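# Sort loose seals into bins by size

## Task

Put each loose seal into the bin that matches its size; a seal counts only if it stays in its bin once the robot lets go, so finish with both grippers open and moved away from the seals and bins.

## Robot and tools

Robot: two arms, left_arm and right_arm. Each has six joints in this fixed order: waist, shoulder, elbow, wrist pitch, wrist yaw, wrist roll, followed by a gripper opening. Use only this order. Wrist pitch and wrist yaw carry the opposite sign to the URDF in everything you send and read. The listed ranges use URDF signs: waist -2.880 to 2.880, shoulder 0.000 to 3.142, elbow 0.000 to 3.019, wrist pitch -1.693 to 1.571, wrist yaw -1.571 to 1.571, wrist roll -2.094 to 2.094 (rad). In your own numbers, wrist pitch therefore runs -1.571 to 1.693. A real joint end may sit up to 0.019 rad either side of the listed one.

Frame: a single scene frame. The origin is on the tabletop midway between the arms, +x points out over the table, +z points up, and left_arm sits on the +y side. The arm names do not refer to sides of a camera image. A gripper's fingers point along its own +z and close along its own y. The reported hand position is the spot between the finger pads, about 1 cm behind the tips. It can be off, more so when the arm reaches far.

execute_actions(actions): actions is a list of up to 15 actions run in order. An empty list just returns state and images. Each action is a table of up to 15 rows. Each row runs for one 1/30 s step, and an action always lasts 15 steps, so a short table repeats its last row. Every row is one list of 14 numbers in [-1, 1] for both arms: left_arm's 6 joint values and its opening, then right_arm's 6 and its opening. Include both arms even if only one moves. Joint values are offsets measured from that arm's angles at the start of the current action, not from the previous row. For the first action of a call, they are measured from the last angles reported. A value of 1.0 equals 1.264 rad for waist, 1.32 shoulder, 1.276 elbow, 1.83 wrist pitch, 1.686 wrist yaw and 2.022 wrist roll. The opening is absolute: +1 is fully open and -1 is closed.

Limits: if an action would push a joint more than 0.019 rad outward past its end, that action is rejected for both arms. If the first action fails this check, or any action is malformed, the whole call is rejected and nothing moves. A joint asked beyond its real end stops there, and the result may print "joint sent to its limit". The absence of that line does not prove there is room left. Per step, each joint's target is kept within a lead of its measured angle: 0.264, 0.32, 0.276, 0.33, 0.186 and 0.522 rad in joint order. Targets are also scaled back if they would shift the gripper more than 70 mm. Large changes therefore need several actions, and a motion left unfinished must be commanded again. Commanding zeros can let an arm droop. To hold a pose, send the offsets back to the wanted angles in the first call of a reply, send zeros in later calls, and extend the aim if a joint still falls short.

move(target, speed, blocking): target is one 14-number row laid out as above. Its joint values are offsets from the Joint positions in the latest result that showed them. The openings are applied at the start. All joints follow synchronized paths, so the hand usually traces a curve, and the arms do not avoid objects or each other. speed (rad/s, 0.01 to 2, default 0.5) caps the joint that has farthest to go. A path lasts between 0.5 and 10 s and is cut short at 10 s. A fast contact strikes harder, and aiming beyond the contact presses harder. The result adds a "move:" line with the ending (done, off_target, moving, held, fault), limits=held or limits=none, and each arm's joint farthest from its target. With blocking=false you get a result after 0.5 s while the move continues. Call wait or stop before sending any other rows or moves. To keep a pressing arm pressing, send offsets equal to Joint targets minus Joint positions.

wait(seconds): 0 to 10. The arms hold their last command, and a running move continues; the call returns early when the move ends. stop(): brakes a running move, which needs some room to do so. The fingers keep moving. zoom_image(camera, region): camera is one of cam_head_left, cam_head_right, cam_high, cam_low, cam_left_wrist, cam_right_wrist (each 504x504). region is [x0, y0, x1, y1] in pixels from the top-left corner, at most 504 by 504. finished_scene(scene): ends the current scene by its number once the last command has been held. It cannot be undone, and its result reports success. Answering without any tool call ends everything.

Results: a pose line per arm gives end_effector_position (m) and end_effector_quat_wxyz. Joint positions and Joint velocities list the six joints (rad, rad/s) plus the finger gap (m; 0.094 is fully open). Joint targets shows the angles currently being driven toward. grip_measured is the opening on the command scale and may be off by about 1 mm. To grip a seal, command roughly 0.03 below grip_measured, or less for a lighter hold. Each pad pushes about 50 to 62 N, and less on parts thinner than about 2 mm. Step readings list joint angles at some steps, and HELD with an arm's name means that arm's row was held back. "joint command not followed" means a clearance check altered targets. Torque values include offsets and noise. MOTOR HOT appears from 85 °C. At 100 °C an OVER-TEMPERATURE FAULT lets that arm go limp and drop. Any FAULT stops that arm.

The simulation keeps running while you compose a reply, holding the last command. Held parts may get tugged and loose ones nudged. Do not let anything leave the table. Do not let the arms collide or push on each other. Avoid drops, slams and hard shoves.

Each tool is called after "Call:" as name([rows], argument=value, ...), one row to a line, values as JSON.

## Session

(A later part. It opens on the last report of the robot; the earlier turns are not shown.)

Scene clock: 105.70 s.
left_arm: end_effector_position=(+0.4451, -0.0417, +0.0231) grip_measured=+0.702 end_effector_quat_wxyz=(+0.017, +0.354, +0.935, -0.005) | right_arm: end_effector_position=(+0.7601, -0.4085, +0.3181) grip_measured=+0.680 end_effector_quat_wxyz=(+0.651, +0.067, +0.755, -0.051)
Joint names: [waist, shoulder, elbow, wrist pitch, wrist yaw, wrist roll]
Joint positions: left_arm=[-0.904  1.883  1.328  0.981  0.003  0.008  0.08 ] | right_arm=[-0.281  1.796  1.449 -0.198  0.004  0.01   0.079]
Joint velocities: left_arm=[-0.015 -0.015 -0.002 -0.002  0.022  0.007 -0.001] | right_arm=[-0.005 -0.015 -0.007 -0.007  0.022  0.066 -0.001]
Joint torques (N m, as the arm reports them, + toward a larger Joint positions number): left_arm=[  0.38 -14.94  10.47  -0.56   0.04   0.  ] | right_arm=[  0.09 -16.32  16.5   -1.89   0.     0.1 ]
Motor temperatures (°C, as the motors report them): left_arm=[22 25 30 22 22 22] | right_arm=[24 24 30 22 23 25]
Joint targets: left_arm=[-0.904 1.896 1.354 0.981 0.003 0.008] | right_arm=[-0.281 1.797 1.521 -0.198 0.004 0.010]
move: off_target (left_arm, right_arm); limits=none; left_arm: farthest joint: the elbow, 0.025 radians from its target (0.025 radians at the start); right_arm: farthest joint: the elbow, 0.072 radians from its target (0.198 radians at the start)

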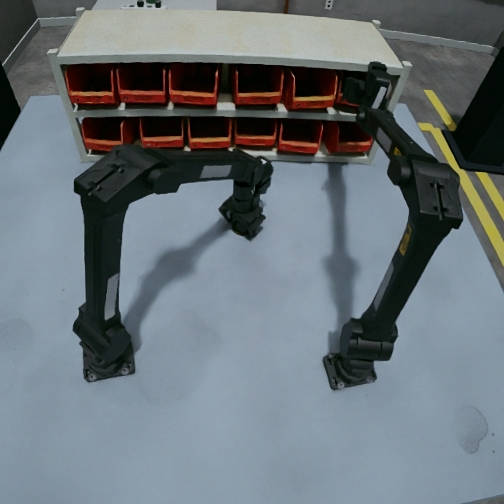

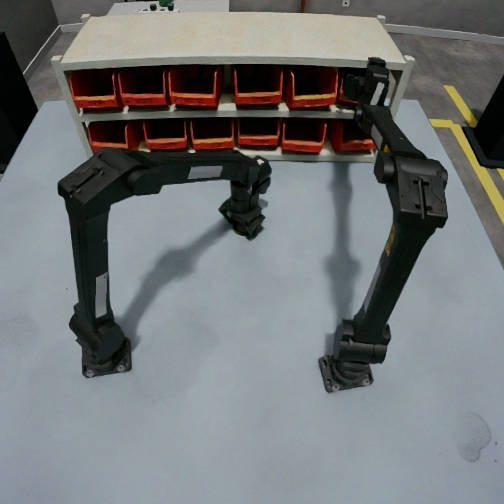

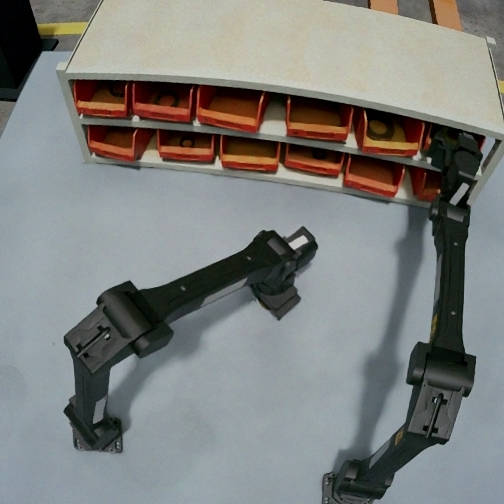

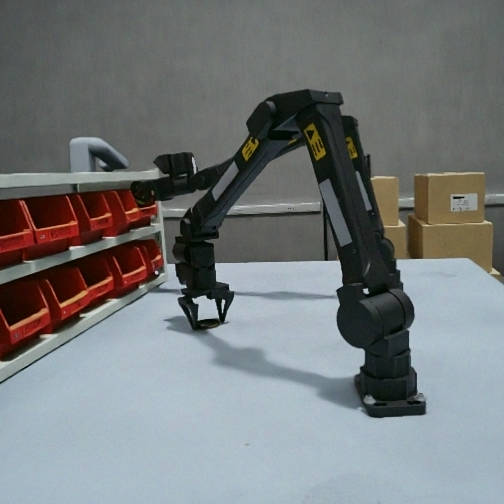

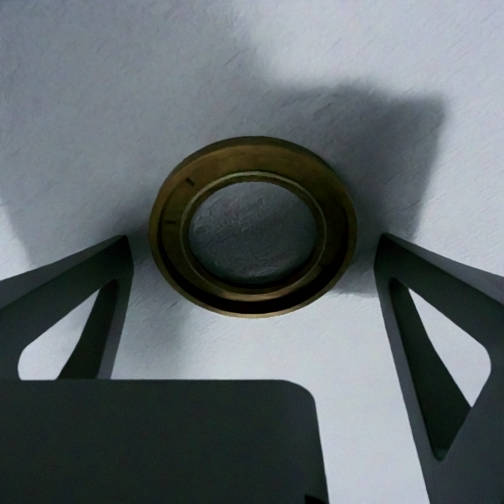

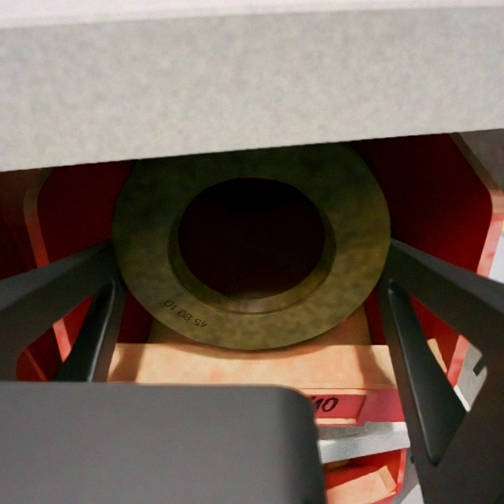

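Inside. Advance and lower; left grips.

Call:
move(target=[0,0.015,0.02,0,0,0,0.255,0,0.075,0.105,0,0,0,0.64], speed=0.1)

Call:
move(target=[0,-0.13,0.02,0.06,0,0,0.255,0,0.02,0.05,0,0,0,0.64], speed=0.2)

Scene clock: 109.33 s.
left_arm: end_effector_position=(+0.4454, -0.0414, +0.0231) grip_measured=+0.290 end_effector_quat_wxyz=(+0.018, +0.354, +0.935, -0.004) | right_arm: end_effector_position=(+0.7871, -0.4132, +0.2928) grip_measured=+0.680 end_effector_quat_wxyz=(+0.644, +0.066, +0.760, -0.051)
Joint names: [waist, shoulder, elbow, wrist pitch, wrist yaw, wrist roll]
Joint positions: left_arm=[-0.904  1.883  1.328  0.981  0.005  0.008  0.061] | right_arm=[-0.281  1.883  1.518 -0.2    0.003  0.007  0.079]
Joint velocities: left_arm=[ 0.005  0.015 -0.007 -0.012  0.022 -0.066 -0.001] | right_arm=[ 0.005 -0.005  0.002  0.002 -0.051  0.037  0.001]
Joint torques (N m, as the arm reports them, + toward a larger Joint positions number): left_arm=[  0.31 -14.24  10.55  -0.52  -0.06   0.  ] | right_arm=[  0.08 -16.58  15.72  -1.83   0.02   0.14]
Motor temperatures (°C, as the motors report them): left_arm=[22 25 30 22 22 22] | right_arm=[24 24 31 22 23 25]
Joint targets: left_arm=[-0.904 1.903 1.354 0.981 0.003 0.008] | right_arm=[-0.281 1.894 1.583 -0.199 0.003 0.010]
move: off_target (left_arm, right_arm); limits=none; left_arm: farthest joint: the elbow, 0.025 radians from its target (0.025 radians at the start); right_arm: farthest joint: the elbow, 0.065 radians from its target (0.134 radians at the start)

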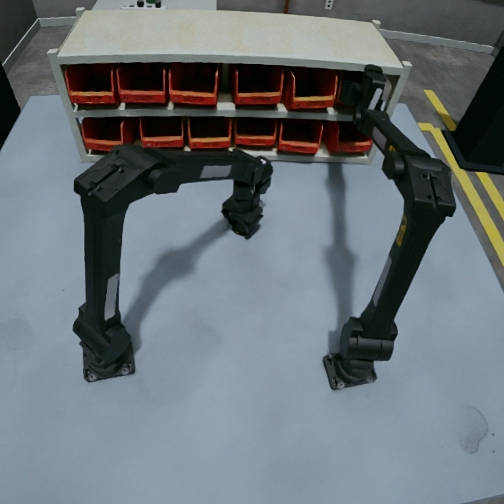

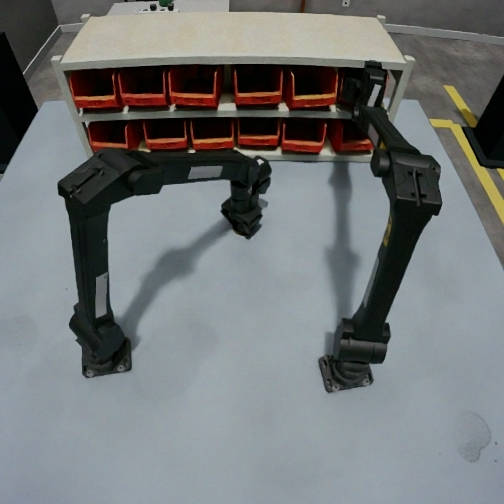

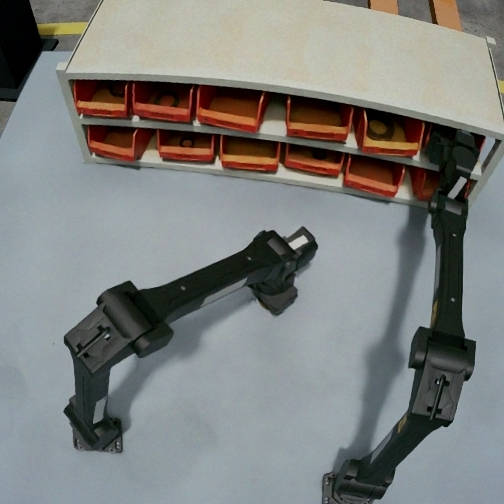

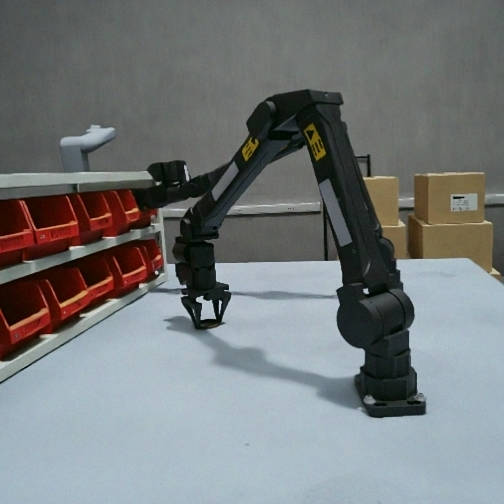

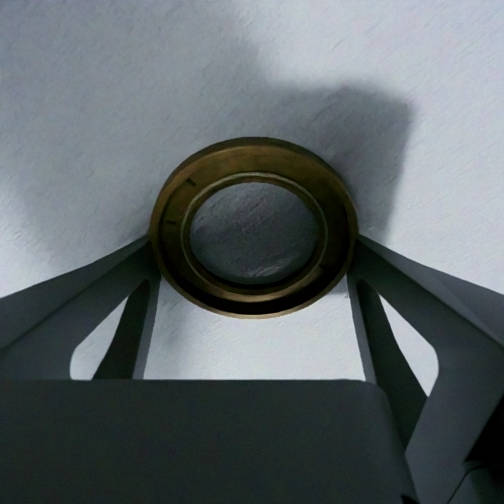

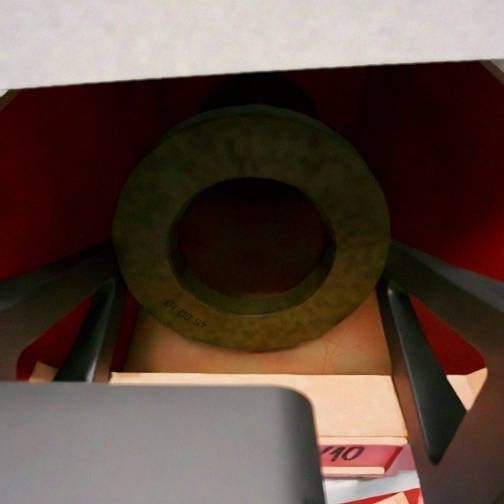

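Scene clock: 110.57 s.
left_arm: end_effector_position=(+0.4357, -0.0330, +0.0991) grip_measured=+0.290 end_effector_quat_wxyz=(+0.044, +0.354, +0.934, -0.014) | right_arm: end_effector_position=(+0.7890, -0.4135, +0.2928) grip_measured=+0.680 end_effector_quat_wxyz=(+0.645, +0.066, +0.760, -0.052)
Joint names: [waist, shoulder, elbow, wrist pitch, wrist yaw, wrist roll]
Joint positions: left_arm=[-0.904  1.731  1.328  1.076  0.005  0.008  0.061] | right_arm=[-0.281  1.888  1.525 -0.2    0.003  0.006  0.079]
Joint velocities: left_arm=[ 0.005  0.005  0.022 -0.002 -0.022  0.007 -0.   ] | right_arm=[ 0.005  0.005  0.002  0.002 -0.007 -0.007 -0.   ]
Joint torques (N m, as the arm reports them, + toward a larger Joint positions number): left_arm=[  0.36 -15.39  11.38   0.06   0.03  -0.01] | right_arm=[  0.25 -15.79  15.12  -1.88   0.01   0.11]
Motor temperatures (°C, as the motors report them): left_arm=[22 25 30 22 22 22] | right_arm=[24 24 31 22 23 25]
Joint targets: left_arm=[-0.904 1.711 1.354 1.090 0.005 0.008] | right_arm=[-0.281 1.910 1.582 -0.200 0.003 0.007]
move: off_target (left_arm, right_arm); limits=none; left_arm: farthest joint: the elbow, 0.025 radians from its target (0.025 radians at the start); right_arm: farthest joint: the elbow, 0.057 radians from its target (0.064 radians at the start)

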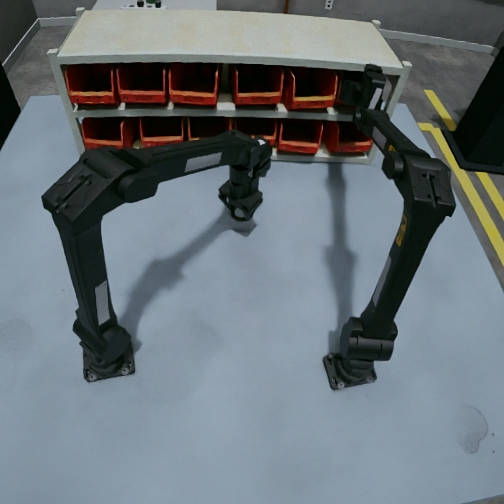

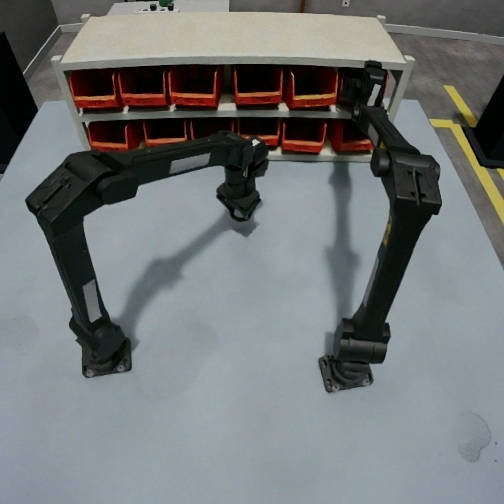

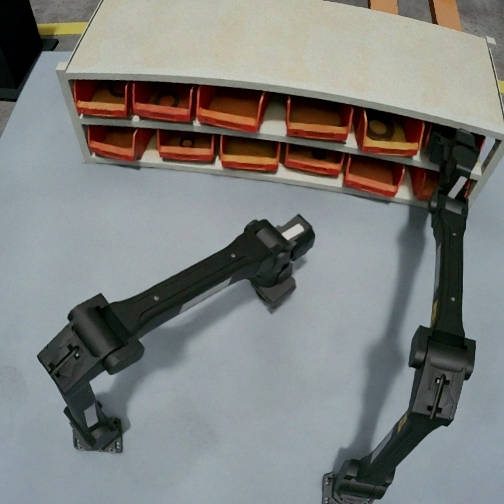

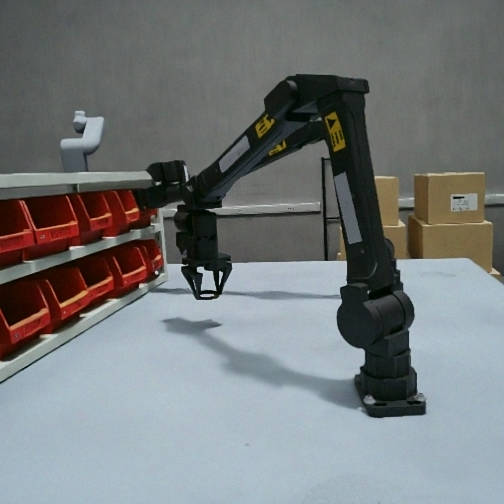

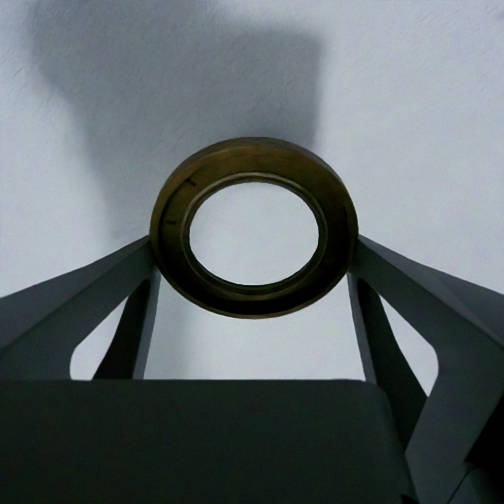

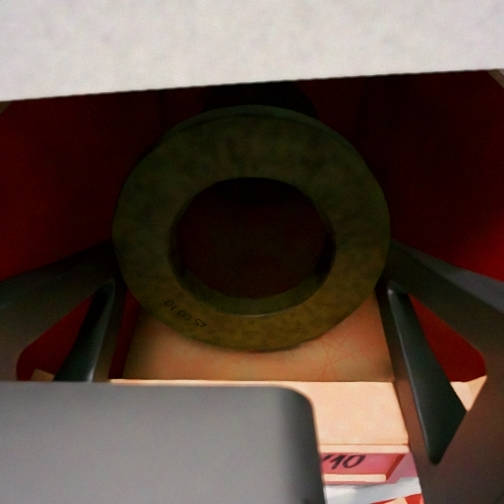

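Call:
move(target=[0.513,-0.258,-0.222,-0.715,0,0,0.255,0,0,0.045,0,0,0,0.85])

Call:
move(target=[0,0.188,0.23,0,0,0,0.255,0,-0.21,-0.19,0,0,0,0.85], speed=0.15)

Scene clock: 115.87 s.
left_arm: end_effector_position=(+0.6659, +0.2650, +0.3380) grip_measured=+0.290 end_effector_quat_wxyz=(+0.647, +0.029, +0.761, -0.019) | right_arm: end_effector_position=(+0.7890, -0.4137, +0.2928) grip_measured=+0.847 end_effector_quat_wxyz=(+0.645, +0.066, +0.760, -0.052)
Joint names: [waist, shoulder, elbow, wrist pitch, wrist yaw, wrist roll]
Joint positions: left_arm=[-0.261  1.409  1.041 -0.207  0.005  0.008  0.061] | right_arm=[-0.281  1.888  1.525 -0.2    0.002  0.006  0.087]
Joint velocities: left_arm=[-0.005 -0.015 -0.007  0.017 -0.051 -0.037  0.   ] | right_arm=[-0.005 -0.015 -0.017  0.012 -0.007  0.007  0.   ]
Joint torques (N m, as the arm reports them, + toward a larger Joint positions number): left_arm=[  0.79 -12.75  10.85  -3.69   0.03   0.  ] | right_arm=[  0.2  -17.62  15.14  -1.92   0.02   0.1 ]
Motor temperatures (°C, as the motors report them): left_arm=[22 25 30 22 22 22] | right_arm=[24 24 31 22 23 25]
Joint targets: left_arm=[-0.256 1.390 1.045 -0.233 0.005 0.008] | right_arm=[-0.281 1.888 1.582 -0.200 0.003 0.006]
move: off_target (left_arm, right_arm); limits=none; left_arm: farthest joint: the wrist pitch, 0.026 radians from its target (1.308 radians at the start); right_arm: farthest joint: the elbow, 0.058 radians from its target (0.058 radians at the start)

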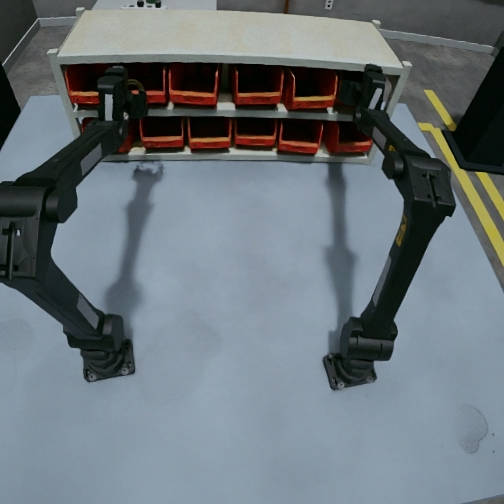

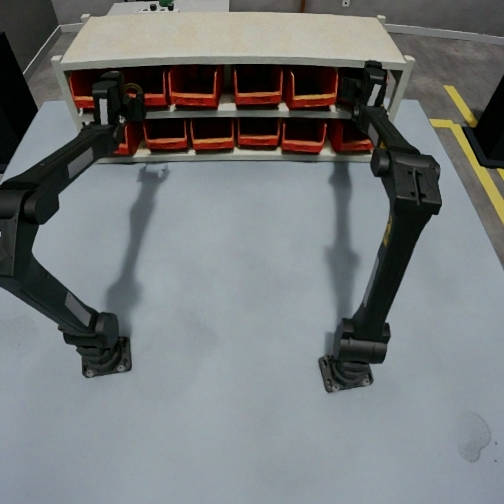

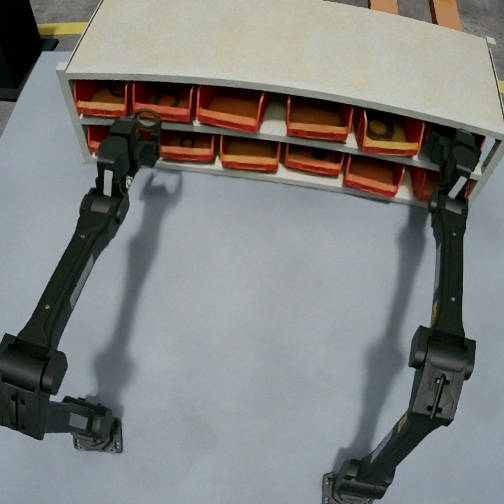

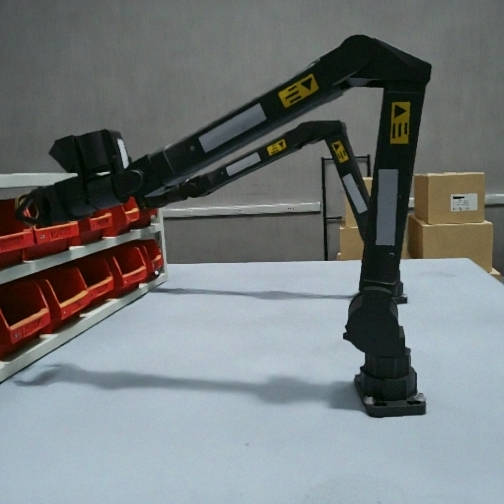

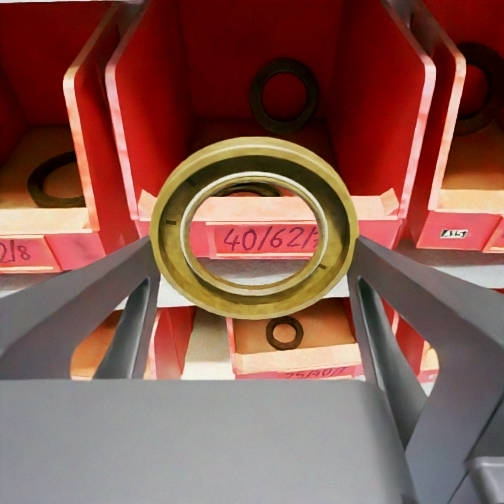

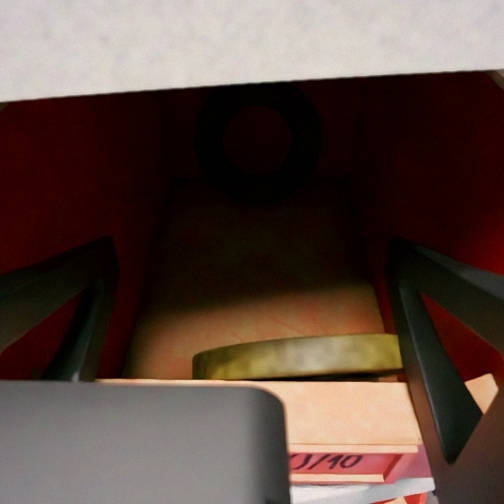

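Scene clock: 118.20 s.
left_arm: end_effector_position=(+0.7555, +0.2585, +0.3358) grip_measured=+0.290 end_effector_quat_wxyz=(+0.653, +0.029, +0.756, -0.019) | right_arm: end_effector_position=(+0.7002, -0.3985, +0.3424) grip_measured=+0.847 end_effector_quat_wxyz=(+0.653, +0.066, +0.752, -0.053)
Joint names: [waist, shoulder, elbow, wrist pitch, wrist yaw, wrist roll]
Joint positions: left_arm=[-0.261  1.638  1.285 -0.207  0.005  0.008  0.061] | right_arm=[-0.281  1.626  1.285 -0.2    0.002  0.006  0.087]
Joint velocities: left_arm=[-0.005 -0.015  0.007  0.017  0.007 -0.051 -0.001] | right_arm=[ 0.005  0.005  0.002 -0.017  0.037 -0.066  0.001]
Joint torques (N m, as the arm reports them, + toward a larger Joint positions number): left_arm=[  0.29 -13.71  14.89  -2.39   0.03  -0.01] | right_arm=[  0.11 -15.27  10.05  -1.9   -0.01   0.1 ]
Motor temperatures (°C, as the motors report them): left_arm=[22 25 30 22 22 22] | right_arm=[24 24 30 22 23 25]
Joint targets: left_arm=[-0.261 1.657 1.334 -0.207 0.005 0.008] | right_arm=[-0.281 1.611 1.282 -0.200 0.002 0.006]
move: off_target (left_arm); limits=none; left_arm: farthest joint: the elbow, 0.050 radians from its target (0.294 radians at the start); right_arm: farthest joint: the shoulder, 0.015 radians from its target (0.277 radians at the start)

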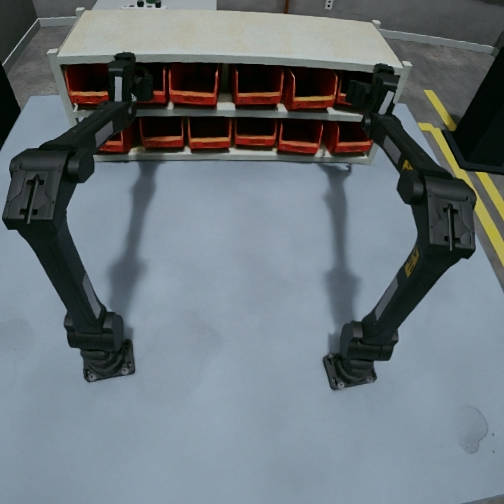

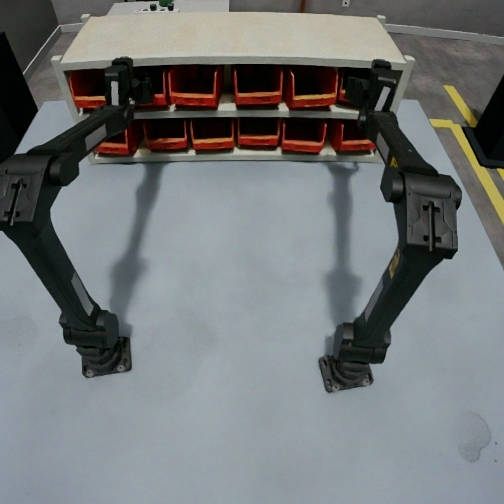

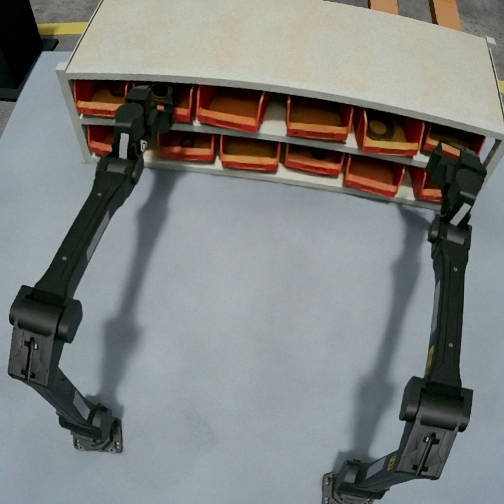

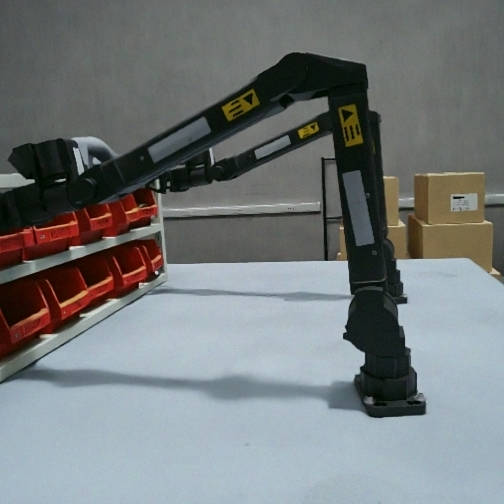

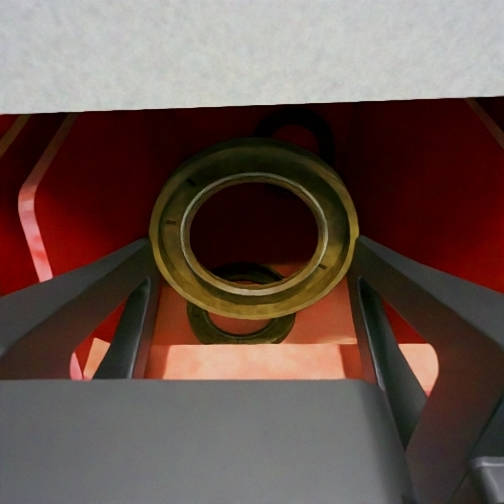

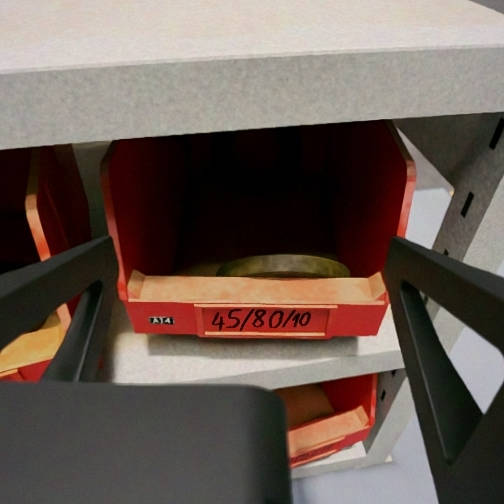

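Call:
move(target=[-0.015,0.08,0.09,0,0,0,0.255,0,-0.2,-0.2,0,0,0,1], speed=0.2)

Call:
move(target=[0,0,0.035,0,0,0,0.55,0,0,0,0,0,0,1])

Call:
move(target=[0,-0.3,-0.3,0,0,0,0.55,0,-0.1,-0.1,0,0,0,1], speed=0.35)

Scene clock: 122.10 s.
left_arm: end_effector_position=(+0.7830, +0.2539, +0.3179) grip_measured=+0.290 end_effector_quat_wxyz=(+0.648, +0.031, +0.761, -0.020) | right_arm: end_effector_position=(+0.6047, -0.3821, +0.3536) grip_measured=+1.000 end_effector_quat_wxyz=(+0.654, +0.066, +0.752, -0.053)
Joint names: [waist, shoulder, elbow, wrist pitch, wrist yaw, wrist roll]
Joint positions: left_arm=[-0.264  1.72   1.352 -0.207  0.005  0.008  0.061] | right_arm=[-0.281  1.372  1.032 -0.2    0.002  0.006  0.094]
Joint velocities: left_arm=[-0.015 -0.005  0.002  0.007  0.037 -0.168  0.   ] | right_arm=[-0.005  0.024 -0.007 -0.002  0.051  0.037  0.   ]
Joint torques (N m, as the arm reports them, + toward a larger Joint positions number): left_arm=[ -0.77 -14.29  14.78  -2.42   0.03  -0.01] | right_arm=[  0.07 -11.8   10.25  -1.91  -0.01   0.1 ]
Motor temperatures (°C, as the motors report them): left_arm=[22 25 31 22 22 22] | right_arm=[24 24 30 22 23 25]
Joint targets: left_arm=[-0.280 1.743 1.400 -0.207 0.005 0.008] | right_arm=[-0.281 1.362 1.030 -0.200 0.002 0.006]
move: off_target (left_arm); limits=none; left_arm: farthest joint: the elbow, 0.048 radians from its target (0.115 radians at the start); right_arm: farthest joint: the shoulder, 0.010 radians from its target (0.264 radians at the start)

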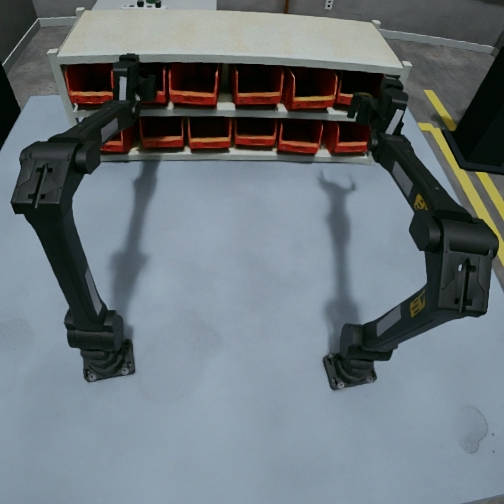

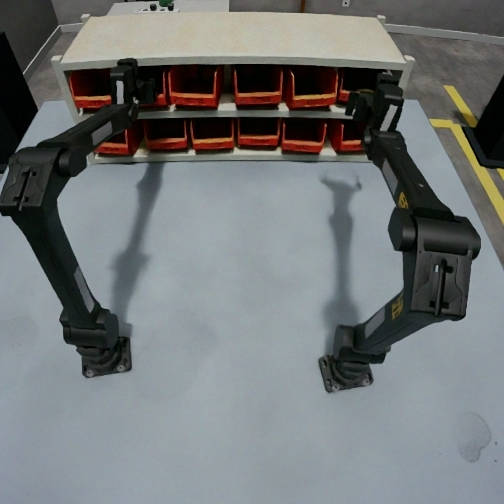

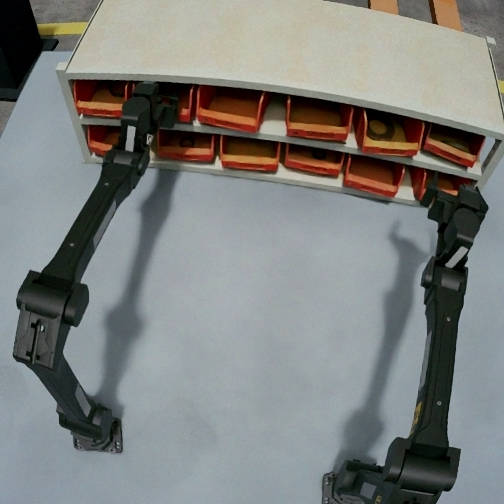

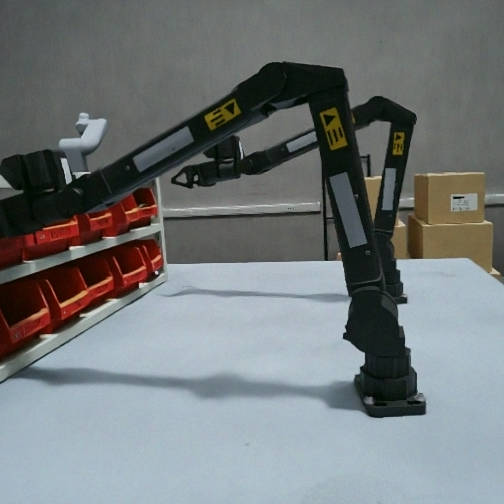

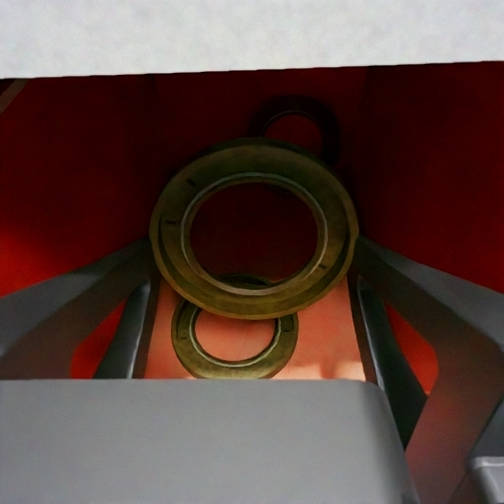

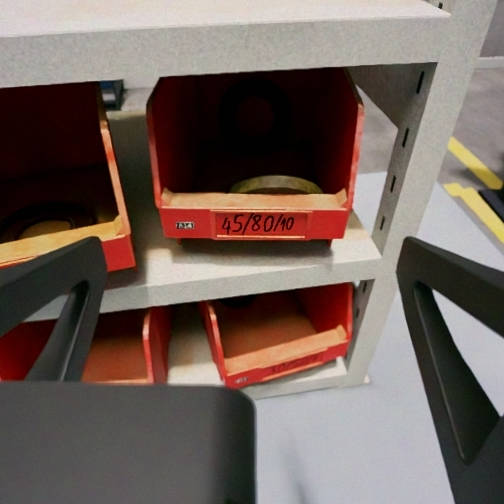

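Scene clock: 122.80 s.
left_arm: end_effector_position=(+0.7828, +0.2539, +0.3172) grip_measured=+0.547 end_effector_quat_wxyz=(+0.647, +0.031, +0.761, -0.020) | right_arm: end_effector_position=(+0.6047, -0.3821, +0.3536) grip_measured=+1.000 end_effector_quat_wxyz=(+0.654, +0.066, +0.752, -0.053)
Joint names: [waist, shoulder, elbow, wrist pitch, wrist yaw, wrist roll]
Joint positions: left_arm=[-0.264  1.72   1.351 -0.207  0.005  0.008  0.073] | right_arm=[-0.281  1.372  1.032 -0.2    0.002  0.006  0.094]
Joint velocities: left_arm=[-0.015 -0.015  0.007 -0.007  0.037  0.007 -0.001] | right_arm=[-0.005 -0.015 -0.002  0.007  0.066  0.022  0.   ]
Joint torques (N m, as the arm reports them, + toward a larger Joint positions number): left_arm=[  0.12 -17.1   14.57  -2.5    0.04  -0.01] | right_arm=[  0.09 -10.43  10.12  -1.84  -0.01   0.1 ]
Motor temperatures (°C, as the motors report them): left_arm=[22 25 31 22 22 22] | right_arm=[24 24 30 22 23 25]
Joint targets: left_arm=[-0.264 1.720 1.397 -0.207 0.005 0.008] | right_arm=[-0.281 1.372 1.032 -0.200 0.002 0.006]
move: off_target (left_arm); limits=none; left_arm: farthest joint: the elbow, 0.046 radians from its target (0.044 radians at the start); right_arm: farthest joint: the waist, 0.000 radians from its target (0.000 radians at the start)

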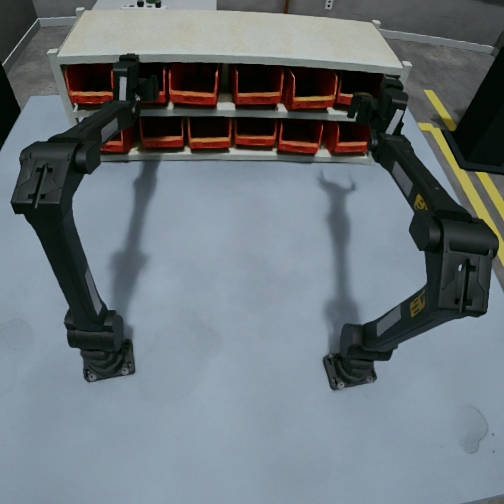

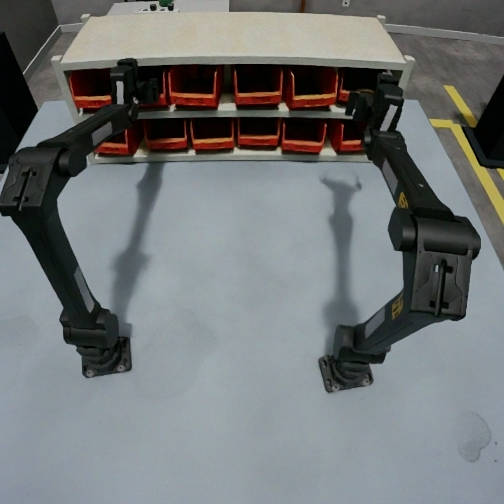

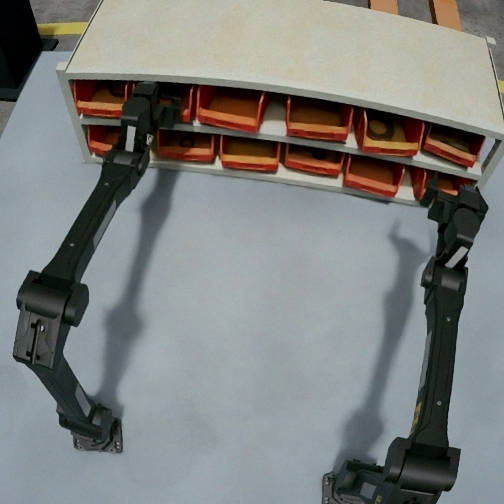

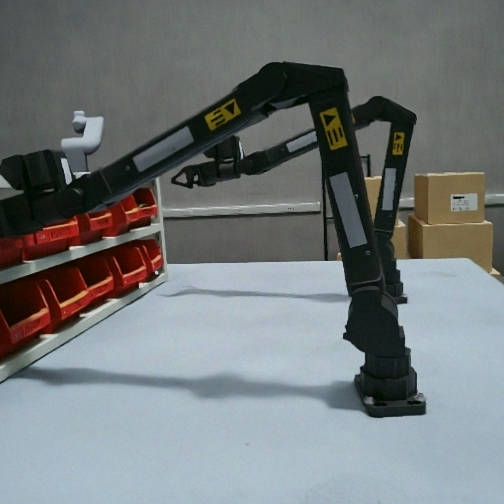

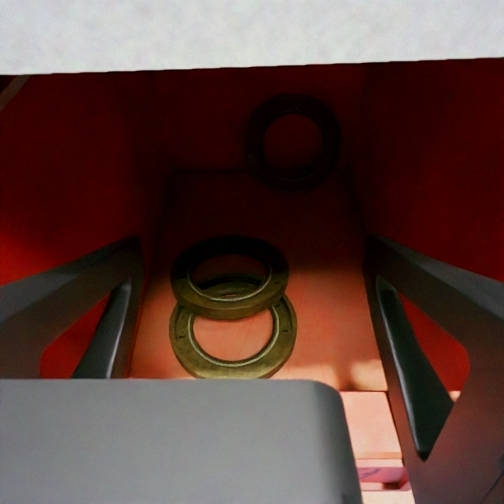

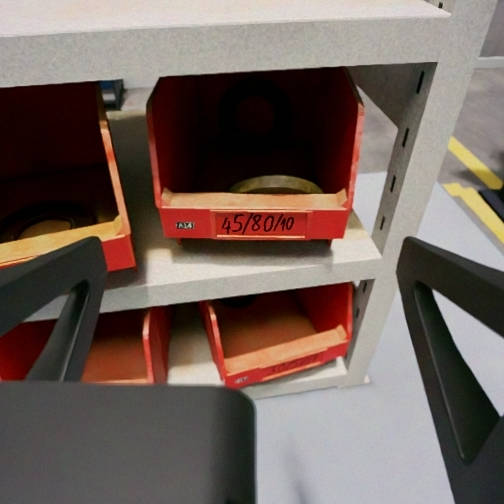

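Scene clock: 124.37 s.
left_arm: end_effector_position=(+0.6372, +0.2651, +0.3334) grip_measured=+0.547 end_effector_quat_wxyz=(+0.645, +0.031, +0.763, -0.020) | right_arm: end_effector_position=(+0.5584, -0.3742, +0.3471) grip_measured=+1.000 end_effector_quat_wxyz=(+0.652, +0.066, +0.753, -0.053)
Joint names: [waist, shoulder, elbow, wrist pitch, wrist yaw, wrist roll]
Joint positions: left_arm=[-0.264  1.337  0.962 -0.207  0.005  0.01   0.073] | right_arm=[-0.281  1.251  0.907 -0.2    0.002  0.006  0.094]
Joint velocities: left_arm=[-0.005 -0.015  0.022  0.007 -0.007  0.051  0.   ] | right_arm=[-0.005 -0.015 -0.007  0.007  0.037  0.007  0.   ]
Joint torques (N m, as the arm reports them, + toward a larger Joint positions number): left_arm=[  0.08 -10.58  10.99  -2.29   0.04  -0.02] | right_arm=[ 0.09 -9.99 10.22 -1.85 -0.01  0.1 ]
Motor temperatures (°C, as the motors report them): left_arm=[22 25 31 22 22 22] | right_arm=[24 24 30 22 23 25]
Joint targets: left_arm=[-0.264 1.324 0.968 -0.207 0.005 0.009] | right_arm=[-0.281 1.240 0.905 -0.200 0.002 0.006]
move: done; limits=none; left_arm: farthest joint: the shoulder, 0.013 radians from its target (0.396 radians at the start); right_arm: farthest joint: the shoulder, 0.011 radians from its target (0.132 radians at the start)

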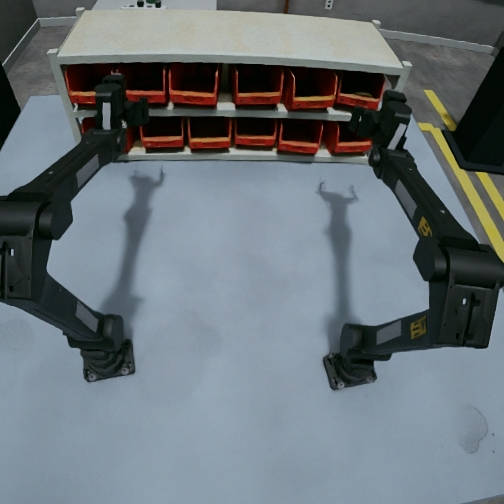

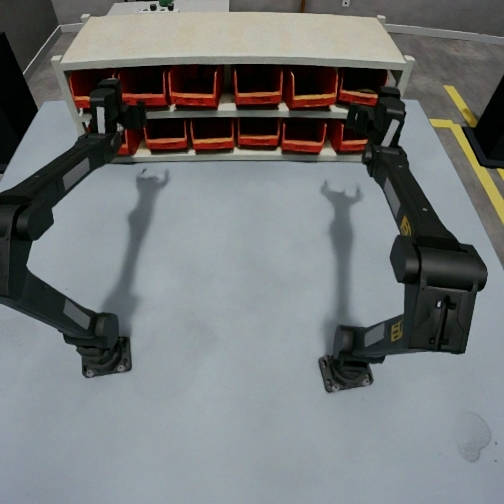

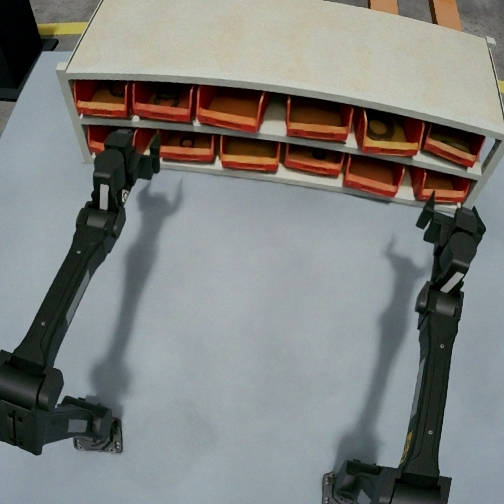

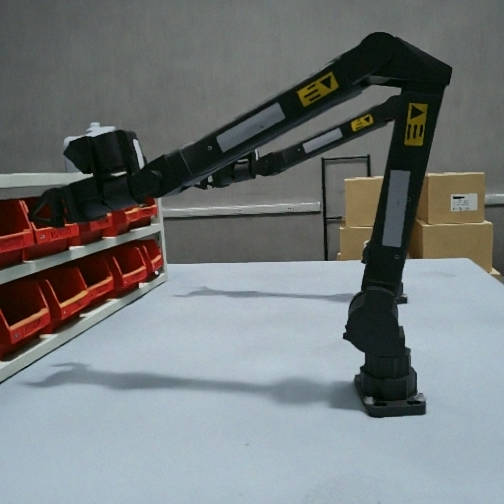

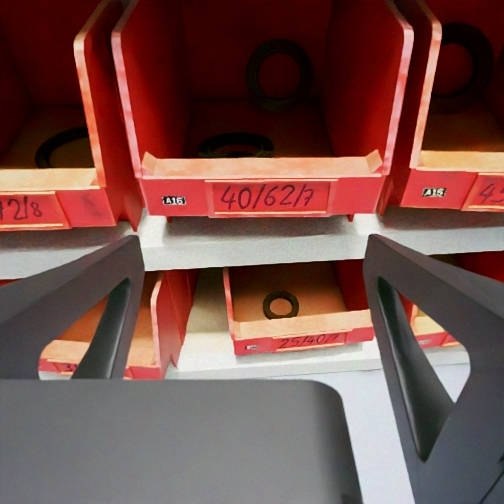

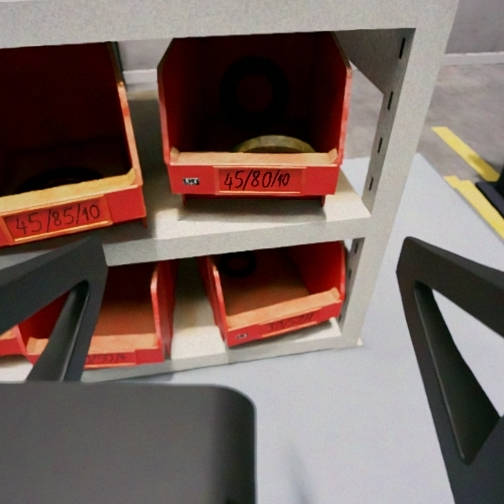

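Call:
finished_scene(scene=1)

The scene is finished: the task was done.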